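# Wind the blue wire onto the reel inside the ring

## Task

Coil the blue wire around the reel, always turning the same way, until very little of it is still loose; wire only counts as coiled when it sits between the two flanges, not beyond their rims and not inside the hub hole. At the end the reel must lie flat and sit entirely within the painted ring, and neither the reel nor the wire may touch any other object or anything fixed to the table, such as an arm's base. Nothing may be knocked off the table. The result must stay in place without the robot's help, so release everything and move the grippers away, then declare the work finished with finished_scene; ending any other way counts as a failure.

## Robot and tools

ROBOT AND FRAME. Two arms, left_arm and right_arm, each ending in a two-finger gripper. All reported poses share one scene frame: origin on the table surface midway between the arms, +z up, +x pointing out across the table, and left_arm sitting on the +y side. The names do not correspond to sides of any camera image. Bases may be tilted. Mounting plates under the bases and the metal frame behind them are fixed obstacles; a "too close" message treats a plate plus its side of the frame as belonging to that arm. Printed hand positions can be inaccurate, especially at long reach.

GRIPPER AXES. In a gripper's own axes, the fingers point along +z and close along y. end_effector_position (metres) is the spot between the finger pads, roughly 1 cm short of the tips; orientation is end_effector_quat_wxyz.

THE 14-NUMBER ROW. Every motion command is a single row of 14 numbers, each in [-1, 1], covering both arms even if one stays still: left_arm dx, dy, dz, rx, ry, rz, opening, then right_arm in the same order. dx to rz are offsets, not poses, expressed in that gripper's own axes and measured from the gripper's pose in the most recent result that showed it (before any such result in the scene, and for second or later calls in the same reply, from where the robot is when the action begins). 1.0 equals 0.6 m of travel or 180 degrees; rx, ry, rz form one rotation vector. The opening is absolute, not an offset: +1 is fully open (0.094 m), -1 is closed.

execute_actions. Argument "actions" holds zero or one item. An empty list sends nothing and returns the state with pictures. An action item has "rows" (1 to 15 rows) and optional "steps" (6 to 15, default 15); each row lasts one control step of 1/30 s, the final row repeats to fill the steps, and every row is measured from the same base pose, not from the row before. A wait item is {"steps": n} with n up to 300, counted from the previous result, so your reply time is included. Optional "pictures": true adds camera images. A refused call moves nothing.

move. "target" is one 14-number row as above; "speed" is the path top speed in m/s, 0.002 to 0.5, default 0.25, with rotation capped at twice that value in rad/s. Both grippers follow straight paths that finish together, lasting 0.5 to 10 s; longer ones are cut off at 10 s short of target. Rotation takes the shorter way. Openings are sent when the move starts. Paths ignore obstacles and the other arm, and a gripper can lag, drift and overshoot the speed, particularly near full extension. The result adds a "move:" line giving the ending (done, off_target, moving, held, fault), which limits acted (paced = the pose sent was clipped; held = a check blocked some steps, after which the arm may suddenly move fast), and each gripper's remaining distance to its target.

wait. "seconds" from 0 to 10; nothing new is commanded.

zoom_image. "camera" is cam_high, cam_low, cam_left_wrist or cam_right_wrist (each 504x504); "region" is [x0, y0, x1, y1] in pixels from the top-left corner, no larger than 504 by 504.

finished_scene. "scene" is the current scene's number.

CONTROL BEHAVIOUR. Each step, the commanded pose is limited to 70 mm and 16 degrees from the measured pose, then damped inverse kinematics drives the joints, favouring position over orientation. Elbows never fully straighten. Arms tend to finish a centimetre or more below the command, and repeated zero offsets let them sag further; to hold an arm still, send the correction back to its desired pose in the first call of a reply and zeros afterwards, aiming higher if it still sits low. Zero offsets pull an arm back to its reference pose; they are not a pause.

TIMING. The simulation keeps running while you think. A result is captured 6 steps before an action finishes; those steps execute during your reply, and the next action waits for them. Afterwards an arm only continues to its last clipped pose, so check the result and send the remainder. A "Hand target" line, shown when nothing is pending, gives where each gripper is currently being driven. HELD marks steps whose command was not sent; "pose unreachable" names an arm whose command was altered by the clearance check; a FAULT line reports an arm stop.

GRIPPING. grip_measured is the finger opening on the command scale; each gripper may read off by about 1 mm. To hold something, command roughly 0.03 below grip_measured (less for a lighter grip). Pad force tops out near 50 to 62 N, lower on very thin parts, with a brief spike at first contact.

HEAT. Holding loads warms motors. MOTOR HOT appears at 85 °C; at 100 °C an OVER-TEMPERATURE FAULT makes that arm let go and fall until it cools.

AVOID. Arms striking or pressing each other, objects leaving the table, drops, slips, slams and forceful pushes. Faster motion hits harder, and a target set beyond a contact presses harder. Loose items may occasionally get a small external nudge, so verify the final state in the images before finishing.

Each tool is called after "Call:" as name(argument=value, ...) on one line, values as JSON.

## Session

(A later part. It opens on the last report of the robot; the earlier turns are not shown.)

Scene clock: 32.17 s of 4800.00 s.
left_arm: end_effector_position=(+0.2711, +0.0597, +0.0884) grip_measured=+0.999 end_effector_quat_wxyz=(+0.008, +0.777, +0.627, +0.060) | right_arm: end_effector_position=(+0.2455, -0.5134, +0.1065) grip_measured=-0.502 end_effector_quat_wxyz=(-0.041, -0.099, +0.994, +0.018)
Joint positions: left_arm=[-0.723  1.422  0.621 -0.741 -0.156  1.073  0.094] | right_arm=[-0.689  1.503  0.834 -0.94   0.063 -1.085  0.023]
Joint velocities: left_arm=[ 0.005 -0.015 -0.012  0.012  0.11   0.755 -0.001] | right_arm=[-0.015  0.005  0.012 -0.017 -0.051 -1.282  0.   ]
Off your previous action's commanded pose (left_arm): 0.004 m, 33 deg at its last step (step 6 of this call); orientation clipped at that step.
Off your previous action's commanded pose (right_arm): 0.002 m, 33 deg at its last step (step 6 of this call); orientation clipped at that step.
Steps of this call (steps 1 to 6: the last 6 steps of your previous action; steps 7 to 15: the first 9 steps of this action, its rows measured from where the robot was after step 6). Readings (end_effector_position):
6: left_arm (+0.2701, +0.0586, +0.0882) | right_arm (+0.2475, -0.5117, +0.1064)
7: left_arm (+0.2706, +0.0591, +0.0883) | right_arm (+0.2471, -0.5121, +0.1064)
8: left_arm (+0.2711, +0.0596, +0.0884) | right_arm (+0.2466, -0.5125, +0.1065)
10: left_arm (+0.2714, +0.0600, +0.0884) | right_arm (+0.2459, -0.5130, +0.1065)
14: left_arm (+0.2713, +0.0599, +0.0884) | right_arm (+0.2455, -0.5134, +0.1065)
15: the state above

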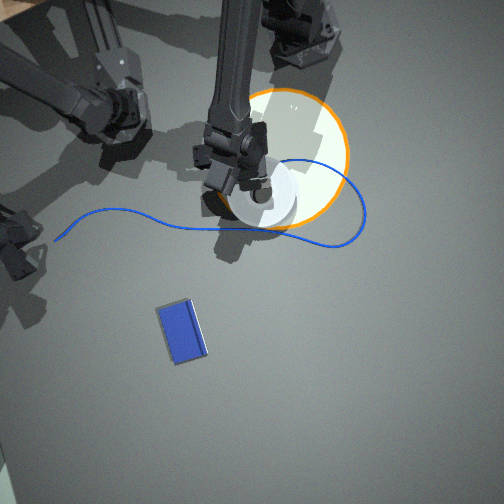

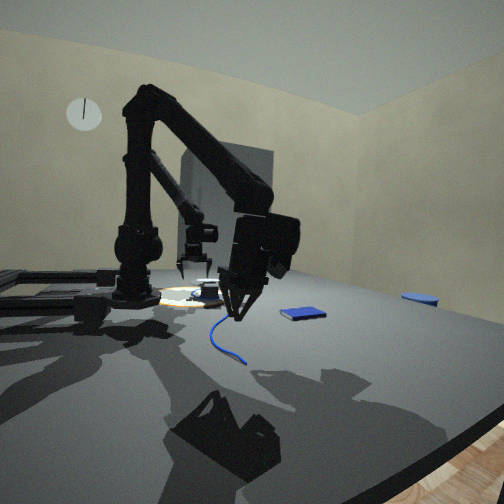

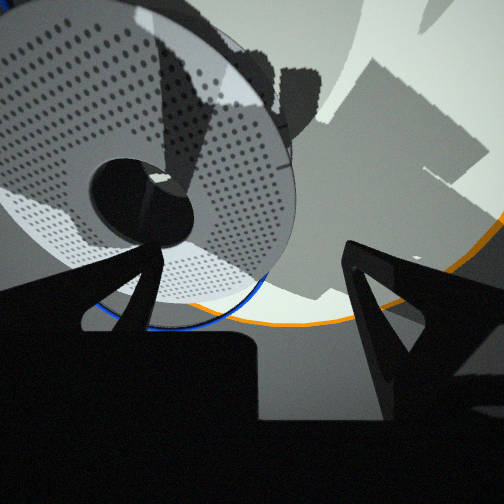

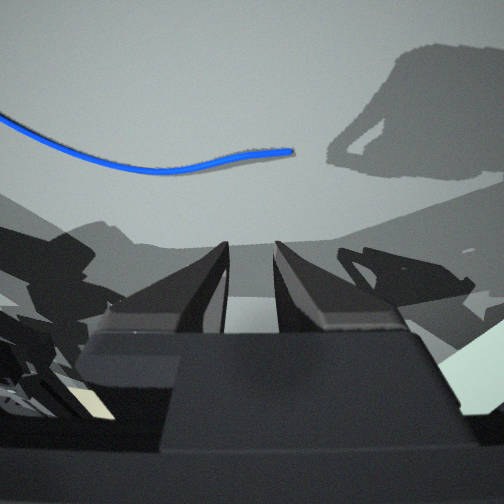

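Call:
execute_actions(actions=[{"rows":[[-0.002,-0.002,0,0.015,-0.016,0.03,1, 0,0,0,0,0,-0.16,-0.5],[-0.003,-0.002,0,0.031,-0.032,0.03,1, 0,0,0,0,0,-0.16,-0.5],[-0.003,-0.002,0,0.031,-0.032,0.03,1, 0,0,0,0,0,-0.16,-0.5],[-0.003,-0.002,0.002,0.031,-0.032,0.03,1, 0,0,0,0,0,-0.16,-0.5],[-0.007,0.001,0.015,0.031,-0.032,0.03,1, 0,0,0,0,0,-0.16,-0.5],[-0.011,0.004,0.03,0.031,-0.032,0.03,1, 0,0,0,0,0,-0.16,-0.5],[-0.014,0.007,0.043,0.031,-0.032,0.03,1, 0,0,0,0,0,-0.16,-0.5],[-0.017,0.01,0.055,0.031,-0.032,0.03,1, 0,0,0,0,0,-0.16,-0.5]],"steps":15}])

Call:
execute_actions(actions=[{"rows":[[0,0,0.003,0,0,0,0.75, 0,0,0,0,0,0,-0.5],[0,0,0.003,0,0,0,0.55, 0,0,0,0,0,0,-0.5],[0,0,0.003,0,0,0,0.4, 0,0,0,0,0,0,-0.5],[0,0,0.003,0,0,0,0.3, 0,0,0,0,0,0,-0.5],[0,0,0.003,0,0,0,0.23, 0,0,0,0,0,0,-0.5],[0,0,0.003,0,0,0,0.18, 0,0,0,0,0,0,-0.5],[0,0,0.003,0,0,0,0.15, 0,0,0,0,0,0,-0.5],[0,0,0.003,0,0,0,0.13, 0,0,0,0,0,0,-0.5],[0,0,0.003,0,0,0,0.11, 0,0,0,0,0,0,-0.5]],"steps":11}], pictures=true)

Call:
execute_actions(actions=[{"rows":[[0,0,0,-0.002,0.004,-0.06,0.11, 0,0,0,0,0,0,-0.5],[0,0,0,-0.0094,0.022,-0.4,0.11, 0,0,0,0,0,0,-0.5]],"steps":15}])

Call:
execute_actions(actions=[{"rows":[[0,0,0,-0.02,0.013,-0.4,0.11, 0,0,0,0,0,0,-0.5]],"steps":15}])

Call:
execute_actions(actions=[{"rows":[[0,0,0,-0.024,-0.0025,-0.4,0.11, 0,0,0,0,0,0,-0.5]],"steps":15}])

Call:
execute_actions(actions=[{"rows":[[0,0,0,-0.017,-0.017,-0.4,0.11, 0,0,0,0,0,0,-0.5]],"steps":15}])

Call:
execute_actions(actions=[{"rows":[[0,0,0,-0.001,-0.008,-0.18,0.11, 0,0,0,0,0,0,-0.5]],"steps":15}], pictures=true)

Scene clock: 36.07 s of 4800.00 s.
left_arm: end_effector_position=(+0.2634, +0.0603, +0.0654) grip_measured=+0.999 end_effector_quat_wxyz=(-0.007, +0.805, +0.593, -0.009) | right_arm: end_effector_position=(+0.2456, -0.5133, +0.1065) grip_measured=-0.501 end_effector_quat_wxyz=(-0.035, -0.337, +0.940, +0.028)
Joint positions: left_arm=[-0.662  1.497  0.621 -0.72  -0.028  1.217  0.094] | right_arm=[-0.689  1.503  0.834 -0.94   0.063 -1.576  0.023]
Joint velocities: left_arm=[-0.005  0.698 -0.017  0.496  0.007  0.095  0.001] | right_arm=[-0.005  0.005 -0.002 -0.017 -0.022 -0.066 -0.   ]
Off your previous action's commanded pose (left_arm): 0.003 m, 3 deg at its last step (step 6 of this call).
Off your previous action's commanded pose (right_arm): 0.002 m, 15 deg at its last step (step 6 of this call); orientation clipped at that step.
Steps of this call (steps 1 to 6: the last 6 steps of your previous action; steps 7 to 90: nothing new was sent; then 0.60 s passed at rest; steps 91 to 99: the first 9 steps of this action). Readings (end_effector_position):
91: left_arm (+0.2677, +0.0565, +0.0878) | right_arm (+0.2456, -0.5133, +0.1065)
92: left_arm (+0.2621, +0.0528, +0.0872) | right_arm (+0.2456, -0.5133, +0.1065)
94: left_arm (+0.2583, +0.0556, +0.0861) | right_arm (+0.2456, -0.5133, +0.1065)
98: left_arm (+0.2630, +0.0609, +0.0719) | right_arm (+0.2456, -0.5133, +0.1065)
99: the state above

Scene clock: 36.43 s of 4800.00 s.
left_arm: end_effector_position=(+0.2610, +0.0611, +0.0482) grip_measured=+0.272 end_effector_quat_wxyz=(-0.022, +0.807, +0.590, -0.013) | right_arm: end_effector_position=(+0.2456, -0.5133, +0.1065) grip_measured=-0.501 end_effector_quat_wxyz=(-0.035, -0.338, +0.940, +0.028)
Joint positions: left_arm=[-0.662  1.558  0.622 -0.691 -0.027  1.223  0.06 ] | right_arm=[-0.689  1.503  0.834 -0.94   0.063 -1.579  0.023]
Joint velocities: left_arm=[-0.005 -0.005 -0.007 -0.007 -0.007 -0.022 -0.08 ] | right_arm=[ 0.005 -0.015  0.007 -0.007  0.007  0.022 -0.   ]
Off your previous action's commanded pose (left_arm): 0.022 m, 3 deg at its last step (step 6 of this call).
Off your previous action's commanded pose (right_arm): 0.000 m, 1 deg at its last step (step 6 of this call).
Steps of this call (steps 1 to 6: the last 6 steps of your previous action; steps 7 to 11: the first 5 steps of this action, its rows measured from where the robot was after step 6). Readings (end_effector_position):
6: left_arm (+0.2606, +0.0613, +0.0482) | right_arm (+0.2456, -0.5133, +0.1065)
7: left_arm (+0.2607, +0.0611, +0.0482) | right_arm (+0.2456, -0.5133, +0.1065)
8: left_arm (+0.2610, +0.0611, +0.0482) | right_arm (+0.2456, -0.5133, +0.1065)
10: left_arm (+0.2610, +0.0611, +0.0482) | right_arm (+0.2456, -0.5133, +0.1065)
11: the state above

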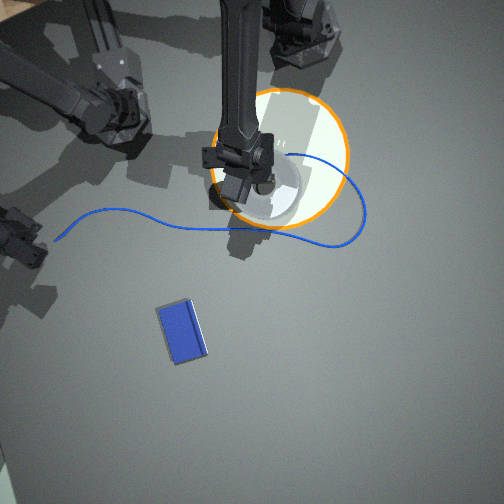

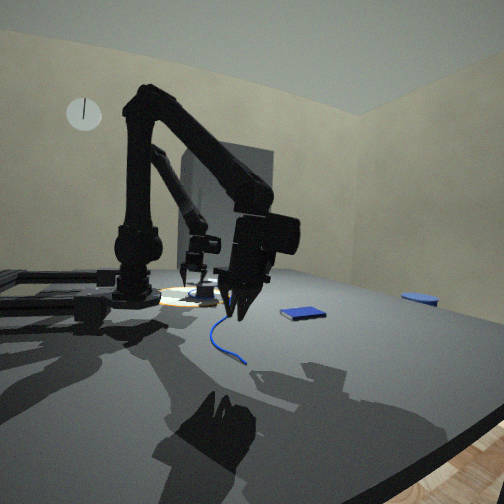

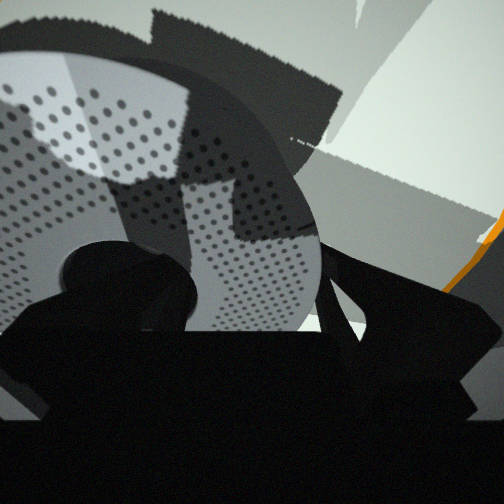

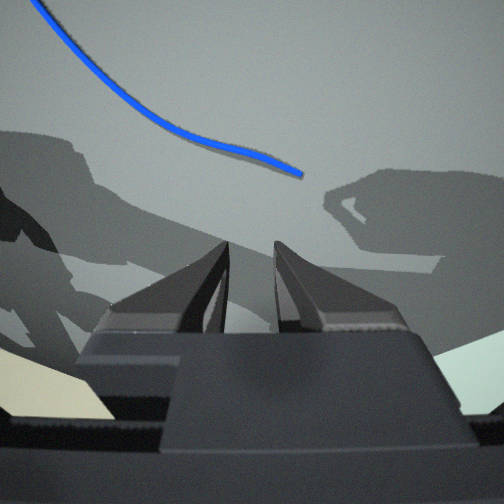

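Scene clock: 36.93 s of 4800.00 s.
left_arm: end_effector_position=(+0.2610, +0.0610, +0.0482) grip_measured=+0.169 end_effector_quat_wxyz=(-0.024, +0.677, +0.736, -0.009) | right_arm: end_effector_position=(+0.2456, -0.5133, +0.1065) grip_measured=-0.501 end_effector_quat_wxyz=(-0.035, -0.338, +0.940, +0.028)
Joint positions: left_arm=[-0.662  1.558  0.622 -0.69  -0.027  0.832  0.055] | right_arm=[-0.689  1.503  0.834 -0.94   0.063 -1.579  0.023]
Joint velocities: left_arm=[-0.015 -0.005 -0.002 -0.012  0.022 -1.311  0.001] | right_arm=[ 0.005 -0.005 -0.007  0.007 -0.007 -0.037 -0.   ]
Off your previous action's commanded pose (left_arm): 0.002 m, 0 deg at its last step (step 6 of this call).
Off your previous action's commanded pose (right_arm): 0.000 m, 0 deg at its last step (step 6 of this call).
Steps of this call (steps 1 to 6: the last 6 steps of your previous action; steps 7 to 15: the first 9 steps of this action, its rows measured from where the robot was after step 6). Readings (end_effector_position):
6: left_arm (+0.2610, +0.0610, +0.0482) | right_arm (+0.2456, -0.5133, +0.1065)
7: left_arm (+0.2611, +0.0612, +0.0482) | right_arm (+0.2456, -0.5133, +0.1065)
8: left_arm (+0.2611, +0.0612, +0.0482) | right_arm (+0.2456, -0.5133, +0.1065)
10: left_arm (+0.2611, +0.0611, +0.0482) | right_arm (+0.2456, -0.5133, +0.1065)
14: left_arm (+0.2610, +0.0611, +0.0482) | right_arm (+0.2456, -0.5133, +0.1065)
15: the state above

Scene clock: 37.43 s of 4800.00 s.
left_arm: end_effector_position=(+0.2591, +0.0593, +0.0483) grip_measured=+0.168 end_effector_quat_wxyz=(-0.028, +0.392, +0.919, -0.007) | right_arm: end_effector_position=(+0.2456, -0.5133, +0.1065) grip_measured=-0.501 end_effector_quat_wxyz=(-0.035, -0.338, +0.940, +0.028)
Joint positions: left_arm=[-0.662  1.558  0.622 -0.692 -0.012  0.152  0.055] | right_arm=[-0.689  1.503  0.834 -0.94   0.063 -1.579  0.023]
Joint velocities: left_arm=[-0.005 -0.015  0.002  0.002 -0.051 -1.355 -0.   ] | right_arm=[ 0.005  0.005 -0.012 -0.012 -0.051 -0.022 -0.   ]
Off your previous action's commanded pose (left_arm): 0.000 m, 34 deg at its last step (step 6 of this call); orientation clipped at that step.
Off your previous action's commanded pose (right_arm): 0.000 m, 0 deg at its last step (step 6 of this call).
Steps of this call (steps 1 to 6: the last 6 steps of your previous action; steps 7 to 15: the first 9 steps of this action, its rows measured from where the robot was after step 6). Readings (end_effector_position):
6: left_arm (+0.2607, +0.0612, +0.0482) | right_arm (+0.2456, -0.5133, +0.1065)
7: left_arm (+0.2604, +0.0610, +0.0482) | right_arm (+0.2456, -0.5133, +0.1065)
8: left_arm (+0.2601, +0.0606, +0.0483) | right_arm (+0.2456, -0.5133, +0.1065)
10: left_arm (+0.2597, +0.0601, +0.0483) | right_arm (+0.2456, -0.5133, +0.1065)
14: left_arm (+0.2592, +0.0594, +0.0483) | right_arm (+0.2456, -0.5133, +0.1065)
15: the state above

Scene clock: 37.93 s of 4800.00 s.
left_arm: end_effector_position=(+0.2573, +0.0566, +0.0488) grip_measured=+0.167 end_effector_quat_wxyz=(-0.034, +0.072, +0.997, -0.006) | right_arm: end_effector_position=(+0.2456, -0.5133, +0.1065) grip_measured=-0.501 end_effector_quat_wxyz=(-0.035, -0.338, +0.940, +0.028)
Joint positions: left_arm=[-0.662  1.557  0.622 -0.692  0.007 -0.51   0.055] | right_arm=[-0.689  1.503  0.834 -0.94   0.063 -1.579  0.023]
Joint velocities: left_arm=[-0.005 -0.005 -0.017  0.007  0.007 -1.253  0.   ] | right_arm=[-0.015 -0.015 -0.007  0.002 -0.022 -0.007 -0.   ]
Off your previous action's commanded pose (left_arm): 0.003 m, 34 deg at its last step (step 6 of this call); orientation clipped at that step.
Off your previous action's commanded pose (right_arm): 0.000 m, 0 deg at its last step (step 6 of this call).
Steps of this call (steps 1 to 6: the last 6 steps of your previous action; steps 7 to 15: the first 9 steps of this action, its rows measured from where the robot was after step 6). Readings (end_effector_position):
6: left_arm (+0.2591, +0.0590, +0.0485) | right_arm (+0.2456, -0.5133, +0.1065)
7: left_arm (+0.2586, +0.0584, +0.0486) | right_arm (+0.2456, -0.5133, +0.1065)
8: left_arm (+0.2582, +0.0578, +0.0487) | right_arm (+0.2456, -0.5133, +0.1065)
10: left_arm (+0.2577, +0.0572, +0.0487) | right_arm (+0.2456, -0.5133, +0.1065)
14: left_arm (+0.2574, +0.0566, +0.0488) | right_arm (+0.2456, -0.5133, +0.1065)
15: the state above

Scene clock: 38.43 s of 4800.00 s.
left_arm: end_effector_position=(+0.2567, +0.0547, +0.0499) grip_measured=+0.166 end_effector_quat_wxyz=(-0.037, -0.258, +0.965, +0.001) | right_arm: end_effector_position=(+0.2456, -0.5133, +0.1065) grip_measured=-0.501 end_effector_quat_wxyz=(-0.035, -0.338, +0.940, +0.028)
Joint positions: left_arm=[-0.662  1.553  0.622 -0.692  0.018 -1.178  0.055] | right_arm=[-0.689  1.503  0.834 -0.94   0.063 -1.579  0.023]
Joint velocities: left_arm=[-0.005 -0.005  0.002  0.002  0.037 -1.355 -0.   ] | right_arm=[ 0.005 -0.015  0.002 -0.002 -0.022 -0.007  0.   ]
Off your previous action's commanded pose (left_arm): 0.003 m, 34 deg at its last step (step 6 of this call); orientation clipped at that step.
Off your previous action's commanded pose (right_arm): 0.000 m, 0 deg at its last step (step 6 of this call).
Steps of this call (steps 1 to 6: the last 6 steps of your previous action; steps 7 to 15: the first 9 steps of this action, its rows measured from where the robot was after step 6). Readings (end_effector_position):
6: left_arm (+0.2577, +0.0566, +0.0493) | right_arm (+0.2456, -0.5133, +0.1065)
7: left_arm (+0.2574, +0.0561, +0.0494) | right_arm (+0.2456, -0.5133, +0.1065)
8: left_arm (+0.2571, +0.0556, +0.0495) | right_arm (+0.2456, -0.5133, +0.1065)
10: left_arm (+0.2567, +0.0551, +0.0496) | right_arm (+0.2456, -0.5133, +0.1065)
14: left_arm (+0.2567, +0.0548, +0.0498) | right_arm (+0.2456, -0.5133, +0.1065)
15: the state above

Scene clock: 38.93 s of 4800.00 s.
left_arm: end_effector_position=(+0.2576, +0.0549, +0.0507) grip_measured=+0.164 end_effector_quat_wxyz=(-0.032, -0.560, +0.828, +0.012) | right_arm: end_effector_position=(+0.2456, -0.5133, +0.1065) grip_measured=-0.501 end_effector_quat_wxyz=(-0.035, -0.338, +0.940, +0.028)
Joint positions: left_arm=[-0.662  1.55   0.622 -0.692  0.013 -1.845  0.055] | right_arm=[-0.689  1.503  0.834 -0.94   0.063 -1.579  0.023]
Joint velocities: left_arm=[-0.024 -0.024  0.002 -0.017 -0.125 -0.96   0.001] | right_arm=[-0.015 -0.015 -0.007  0.012 -0.007  0.022 -0.001]
Off your previous action's commanded pose (left_arm): 0.001 m, 34 deg at its last step (step 6 of this call); orientation clipped at that step.
Off your previous action's commanded pose (right_arm): 0.000 m, 0 deg at its last step (step 6 of this call).
Steps of this call (steps 1 to 6: the last 6 steps of your previous action; steps 7 to 15: the first 9 steps of this action, its rows measured from where the robot was after step 6). Readings (end_effector_position):
6: left_arm (+0.2575, +0.0555, +0.0501) | right_arm (+0.2456, -0.5133, +0.1065)
7: left_arm (+0.2573, +0.0550, +0.0504) | right_arm (+0.2456, -0.5133, +0.1065)
8: left_arm (+0.2571, +0.0547, +0.0504) | right_arm (+0.2456, -0.5133, +0.1065)
10: left_arm (+0.2570, +0.0543, +0.0505) | right_arm (+0.2456, -0.5133, +0.1065)
14: left_arm (+0.2573, +0.0547, +0.0506) | right_arm (+0.2456, -0.5133, +0.1065)
15: the state above

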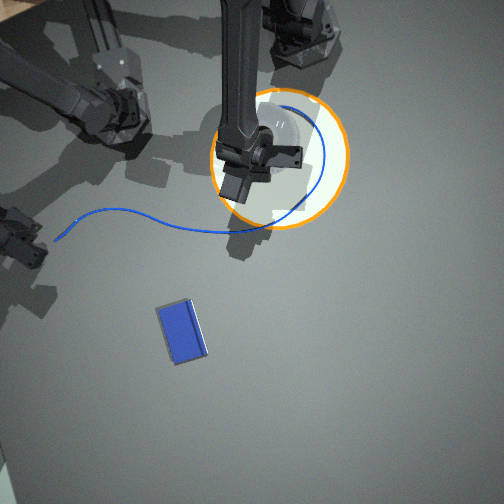

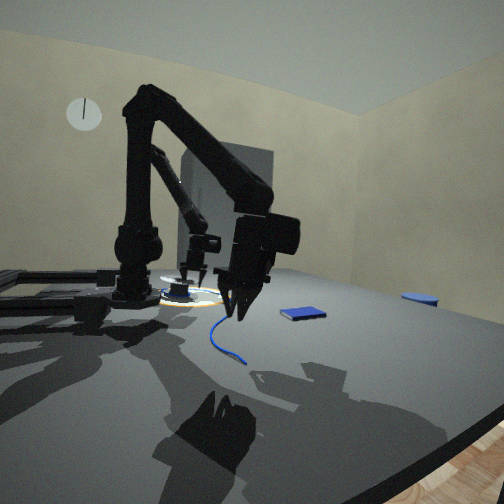

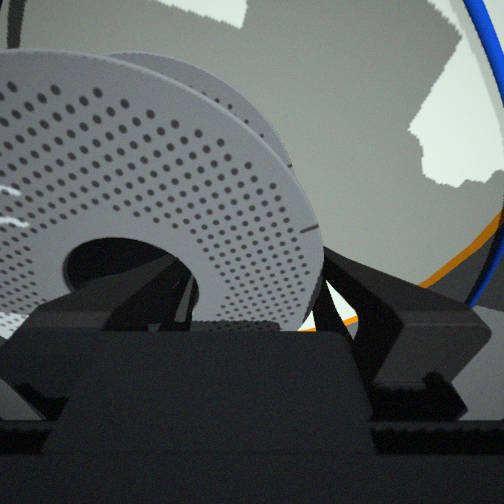

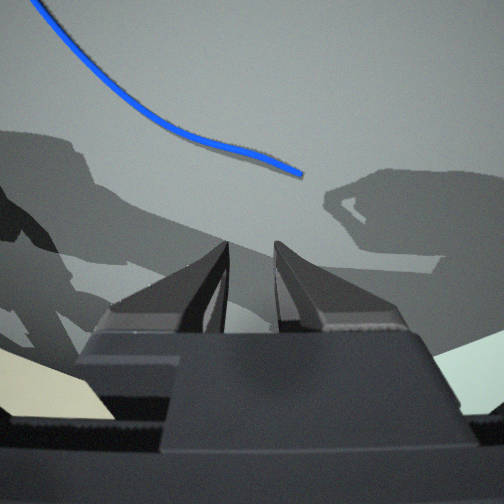

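Call:
execute_actions(actions=[{"rows":[[0,0,0,0,0,-0.035,0.5, 0,0,0,0,0,0,-0.5],[0,0,0,0,0,-0.035,1, 0,0,0,0,0,0,-0.5],[0,0,0,0,0,-0.035,1, 0,0,0,0,0,0,-0.5],[0,0,-0.005,0,0,-0.035,1, 0,0,0,0,0,0,-0.5],[-0.004,0.001,-0.02,0.006,-0.004,-0.035,1, 0,0,0,0,0,0,-0.5],[-0.008,0.003,-0.038,0.012,-0.008,-0.035,1, 0,0,0,0,0,0,-0.5],[-0.012,0.004,-0.052,0.017,-0.011,-0.035,1, 0,0,0,0,0,0,-0.5],[-0.016,0.005,-0.064,0.02,-0.013,-0.035,1, 0,0,0,0,0,0,-0.5]],"steps":15}])

Call:
execute_actions(actions=[{"rows":[[0,0,0,-0.0094,0.022,0.4,1, 0,0,0,0,0,0,-0.5]],"steps":15}])

Call:
execute_actions(actions=[{"rows":[[0,0,0,0.006,0.023,0.4,1, 0,0,0,0,0,0,-0.5]],"steps":15}])

Call:
execute_actions(actions=[{"rows":[[0,0,0,0.019,0.014,0.4,1, 0,0,0,0,0,0,-0.5]],"steps":15}])

Call:
execute_actions(actions=[{"rows":[[0,0,0,0.024,-0.001,0.4,1, 0,0,0,0,0,0,-0.5]],"steps":15}])

Call:
execute_actions(actions=[{"rows":[[0,0,0,0.003,-0.003,0.115,1, 0,0,0,0,0,0,-0.5]],"steps":15}], pictures=true)

Scene clock: 41.00 s of 4800.00 s.
left_arm: end_effector_position=(+0.2587, +0.0636, +0.0678) grip_measured=+0.998 end_effector_quat_wxyz=(-0.004, -0.609, +0.793, +0.015) | right_arm: end_effector_position=(+0.2456, -0.5133, +0.1065) grip_measured=-0.501 end_effector_quat_wxyz=(-0.035, -0.338, +0.940, +0.028)
Joint positions: left_arm=[-0.67   1.485  0.616 -0.74  -0.039 -1.974  0.094] | right_arm=[-0.689  1.503  0.834 -0.94   0.063 -1.579  0.023]
Joint velocities: left_arm=[-0.005 -0.786 -0.022 -0.349 -0.051  0.022  0.001] | right_arm=[-0.005 -0.015  0.017 -0.002 -0.081 -0.022  0.   ]
Off your previous action's commanded pose (left_arm): 0.001 m, 3 deg at its last step (step 6 of this call).
Off your previous action's commanded pose (right_arm): 0.000 m, 0 deg at its last step (step 6 of this call).
Steps of this call (steps 1 to 6: the last 6 steps of your previous action; steps 7 to 53: nothing new was sent; steps 54 to 62: the first 9 steps of this action). Readings (end_effector_position):
54: left_arm (+0.2569, +0.0540, +0.0507) | right_arm (+0.2456, -0.5133, +0.1065)
55: left_arm (+0.2565, +0.0539, +0.0507) | right_arm (+0.2456, -0.5133, +0.1065)
57: left_arm (+0.2562, +0.0539, +0.0506) | right_arm (+0.2456, -0.5133, +0.1065)
61: left_arm (+0.2580, +0.0624, +0.0613) | right_arm (+0.2456, -0.5133, +0.1065)
62: the state above

Scene clock: 41.50 s of 4800.00 s.
left_arm: end_effector_position=(+0.2626, +0.0614, +0.0903) grip_measured=+0.999 end_effector_quat_wxyz=(+0.004, -0.432, +0.902, -0.010) | right_arm: end_effector_position=(+0.2456, -0.5133, +0.1065) grip_measured=-0.501 end_effector_quat_wxyz=(-0.035, -0.338, +0.940, +0.028)
Joint positions: left_arm=[-0.67   1.403  0.616 -0.769 -0.038 -1.555  0.094] | right_arm=[-0.689  1.503  0.834 -0.94   0.063 -1.579  0.023]
Joint velocities: left_arm=[ 0.005 -0.015  0.002  0.002  0.037  1.355 -0.001] | right_arm=[-0.005  0.005 -0.002 -0.017  0.051  0.037 -0.   ]
Off your previous action's commanded pose (left_arm): 0.004 m, 1 deg at its last step (step 6 of this call).
Off your previous action's commanded pose (right_arm): 0.000 m, 0 deg at its last step (step 6 of this call).
Steps of this call (steps 1 to 6: the last 6 steps of your previous action; steps 7 to 15: the first 9 steps of this action, its rows measured from where the robot was after step 6). Readings (end_effector_position):
6: left_arm (+0.2631, +0.0620, +0.0903) | right_arm (+0.2456, -0.5133, +0.1065)
7: left_arm (+0.2630, +0.0621, +0.0903) | right_arm (+0.2456, -0.5133, +0.1065)
8: left_arm (+0.2630, +0.0621, +0.0903) | right_arm (+0.2456, -0.5133, +0.1065)
10: left_arm (+0.2630, +0.0621, +0.0903) | right_arm (+0.2456, -0.5133, +0.1065)
14: left_arm (+0.2627, +0.0616, +0.0903) | right_arm (+0.2456, -0.5133, +0.1065)
15: the state above

Scene clock: 42.00 s of 4800.00 s.
left_arm: end_effector_position=(+0.2607, +0.0592, +0.0903) grip_measured=+0.999 end_effector_quat_wxyz=(+0.001, -0.090, +0.996, -0.014) | right_arm: end_effector_position=(+0.2456, -0.5133, +0.1065) grip_measured=-0.501 end_effector_quat_wxyz=(-0.035, -0.338, +0.940, +0.028)
Joint positions: left_arm=[-0.67   1.403  0.616 -0.77  -0.021 -0.842  0.094] | right_arm=[-0.689  1.503  0.834 -0.94   0.063 -1.579  0.023]
Joint velocities: left_arm=[ 0.005 -0.015 -0.007 -0.017 -0.022  1.37   0.   ] | right_arm=[-0.015 -0.024 -0.007  0.007 -0.095 -0.051 -0.001]
Off your previous action's commanded pose (left_arm): 0.003 m, 32 deg at its last step (step 6 of this call); orientation clipped at that step.
Off your previous action's commanded pose (right_arm): 0.000 m, 0 deg at its last step (step 6 of this call).
Steps of this call (steps 1 to 6: the last 6 steps of your previous action; steps 7 to 15: the first 9 steps of this action, its rows measured from where the robot was after step 6). Readings (end_effector_position):
6: left_arm (+0.2612, +0.0597, +0.0903) | right_arm (+0.2456, -0.5133, +0.1065)
7: left_arm (+0.2611, +0.0597, +0.0903) | right_arm (+0.2456, -0.5133, +0.1065)
8: left_arm (+0.2611, +0.0597, +0.0903) | right_arm (+0.2456, -0.5133, +0.1065)
10: left_arm (+0.2611, +0.0597, +0.0903) | right_arm (+0.2456, -0.5133, +0.1065)
14: left_arm (+0.2608, +0.0594, +0.0903) | right_arm (+0.2456, -0.5133, +0.1065)
15: the state above

Scene clock: 42.50 s of 4800.00 s.
left_arm: end_effector_position=(+0.2589, +0.0571, +0.0904) grip_measured=+0.999 end_effector_quat_wxyz=(+0.003, +0.262, +0.965, -0.020) | right_arm: end_effector_position=(+0.2456, -0.5133, +0.1065) grip_measured=-0.501 end_effector_quat_wxyz=(-0.035, -0.338, +0.940, +0.028)
Joint positions: left_arm=[-0.67   1.403  0.616 -0.77  -0.006 -0.13   0.094] | right_arm=[-0.689  1.503  0.834 -0.94   0.063 -1.579  0.023]
Joint velocities: left_arm=[-0.005 -0.005  0.007  0.012  0.007  1.341  0.   ] | right_arm=[ 0.015 -0.005 -0.012 -0.017 -0.066 -0.066 -0.   ]
Off your previous action's commanded pose (left_arm): 0.003 m, 31 deg at its last step (step 6 of this call); orientation clipped at that step.
Off your previous action's commanded pose (right_arm): 0.000 m, 0 deg at its last step (step 6 of this call).
Steps of this call (steps 1 to 6: the last 6 steps of your previous action; steps 7 to 15: the first 9 steps of this action, its rows measured from where the robot was after step 6). Readings (end_effector_position):
6: left_arm (+0.2593, +0.0576, +0.0904) | right_arm (+0.2456, -0.5133, +0.1065)
7: left_arm (+0.2593, +0.0576, +0.0904) | right_arm (+0.2456, -0.5133, +0.1065)
8: left_arm (+0.2593, +0.0576, +0.0904) | right_arm (+0.2456, -0.5133, +0.1065)
10: left_arm (+0.2593, +0.0576, +0.0904) | right_arm (+0.2456, -0.5133, +0.1065)
14: left_arm (+0.2591, +0.0573, +0.0904) | right_arm (+0.2456, -0.5133, +0.1065)
15: the state above

Scene clock: 43.00 s of 4800.00 s.
left_arm: end_effector_position=(+0.2571, +0.0551, +0.0905) grip_measured=+0.999 end_effector_quat_wxyz=(+0.009, +0.582, +0.813, -0.026) | right_arm: end_effector_position=(+0.2456, -0.5133, +0.1065) grip_measured=-0.501 end_effector_quat_wxyz=(-0.035, -0.338, +0.940, +0.028)
Joint positions: left_arm=[-0.67   1.403  0.616 -0.771  0.011  0.582  0.094] | right_arm=[-0.689  1.503  0.834 -0.94   0.063 -1.579  0.023]
Joint velocities: left_arm=[-0.015 -0.015 -0.002  0.012  0.022  1.326 -0.   ] | right_arm=[-0.005 -0.015 -0.002 -0.002 -0.051  0.007 -0.   ]
Off your previous action's commanded pose (left_arm): 0.003 m, 31 deg at its last step (step 6 of this call); orientation clipped at that step.
Off your previous action's commanded pose (right_arm): 0.000 m, 0 deg at its last step (step 6 of this call).
Steps of this call (steps 1 to 6: the last 6 steps of your previous action; steps 7 to 15: the first 9 steps of this action, its rows measured from where the robot was after step 6). Readings (end_effector_position):
6: left_arm (+0.2577, +0.0556, +0.0905) | right_arm (+0.2456, -0.5133, +0.1065)
7: left_arm (+0.2575, +0.0556, +0.0905) | right_arm (+0.2456, -0.5133, +0.1065)
8: left_arm (+0.2575, +0.0556, +0.0905) | right_arm (+0.2456, -0.5133, +0.1065)
10: left_arm (+0.2575, +0.0556, +0.0905) | right_arm (+0.2456, -0.5133, +0.1065)
14: left_arm (+0.2573, +0.0553, +0.0905) | right_arm (+0.2456, -0.5133, +0.1065)
15: the state above

Scene clock: 43.50 s of 4800.00 s.
left_arm: end_effector_position=(+0.2550, +0.0526, +0.0907) grip_measured=+0.999 end_effector_quat_wxyz=(+0.018, +0.791, +0.610, -0.031) | right_arm: end_effector_position=(+0.2456, -0.5133, +0.1065) grip_measured=-0.501 end_effector_quat_wxyz=(-0.035, -0.338, +0.940, +0.028)
Joint positions: left_arm=[-0.67   1.403  0.616 -0.772  0.029  1.166  0.094] | right_arm=[-0.689  1.503  0.834 -0.94   0.063 -1.579  0.023]
Joint velocities: left_arm=[-0.015 -0.005  0.007 -0.012  0.007  0.462  0.001] | right_arm=[-0.005 -0.015 -0.012  0.002 -0.007  0.037 -0.   ]
Off your previous action's commanded pose (left_arm): 0.003 m, 31 deg at its last step (step 6 of this call); orientation clipped at that step.
Off your previous action's commanded pose (right_arm): 0.000 m, 0 deg at its last step (step 6 of this call).
Steps of this call (steps 1 to 6: the last 6 steps of your previous action; steps 7 to 15: the first 9 steps of this action, its rows measured from where the robot was after step 6). Readings (end_effector_position):
6: left_arm (+0.2559, +0.0536, +0.0906) | right_arm (+0.2456, -0.5133, +0.1065)
7: left_arm (+0.2558, +0.0537, +0.0906) | right_arm (+0.2456, -0.5133, +0.1065)
8: left_arm (+0.2558, +0.0537, +0.0906) | right_arm (+0.2456, -0.5133, +0.1065)
10: left_arm (+0.2558, +0.0537, +0.0906) | right_arm (+0.2456, -0.5133, +0.1065)
14: left_arm (+0.2551, +0.0528, +0.0907) | right_arm (+0.2456, -0.5133, +0.1065)
15: the state above

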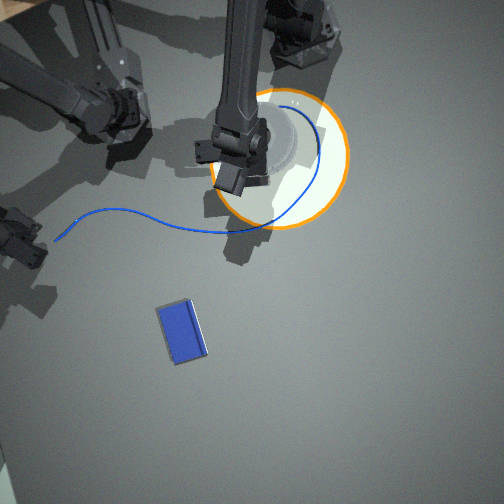

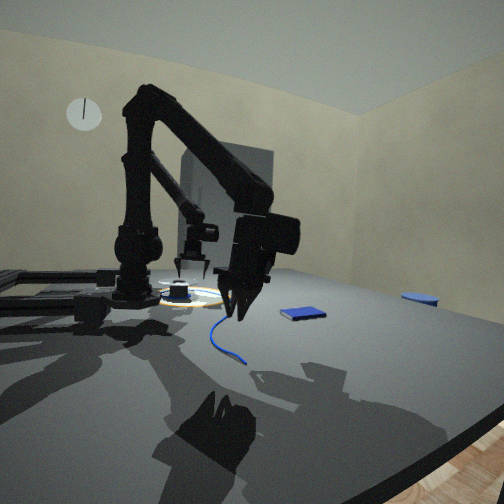

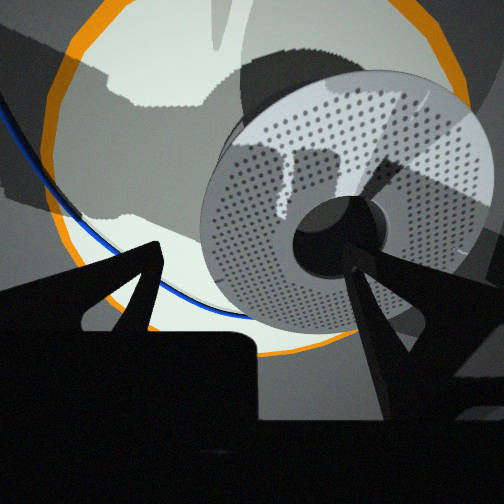

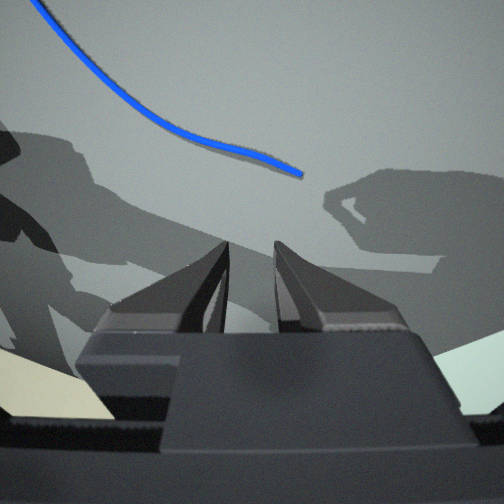

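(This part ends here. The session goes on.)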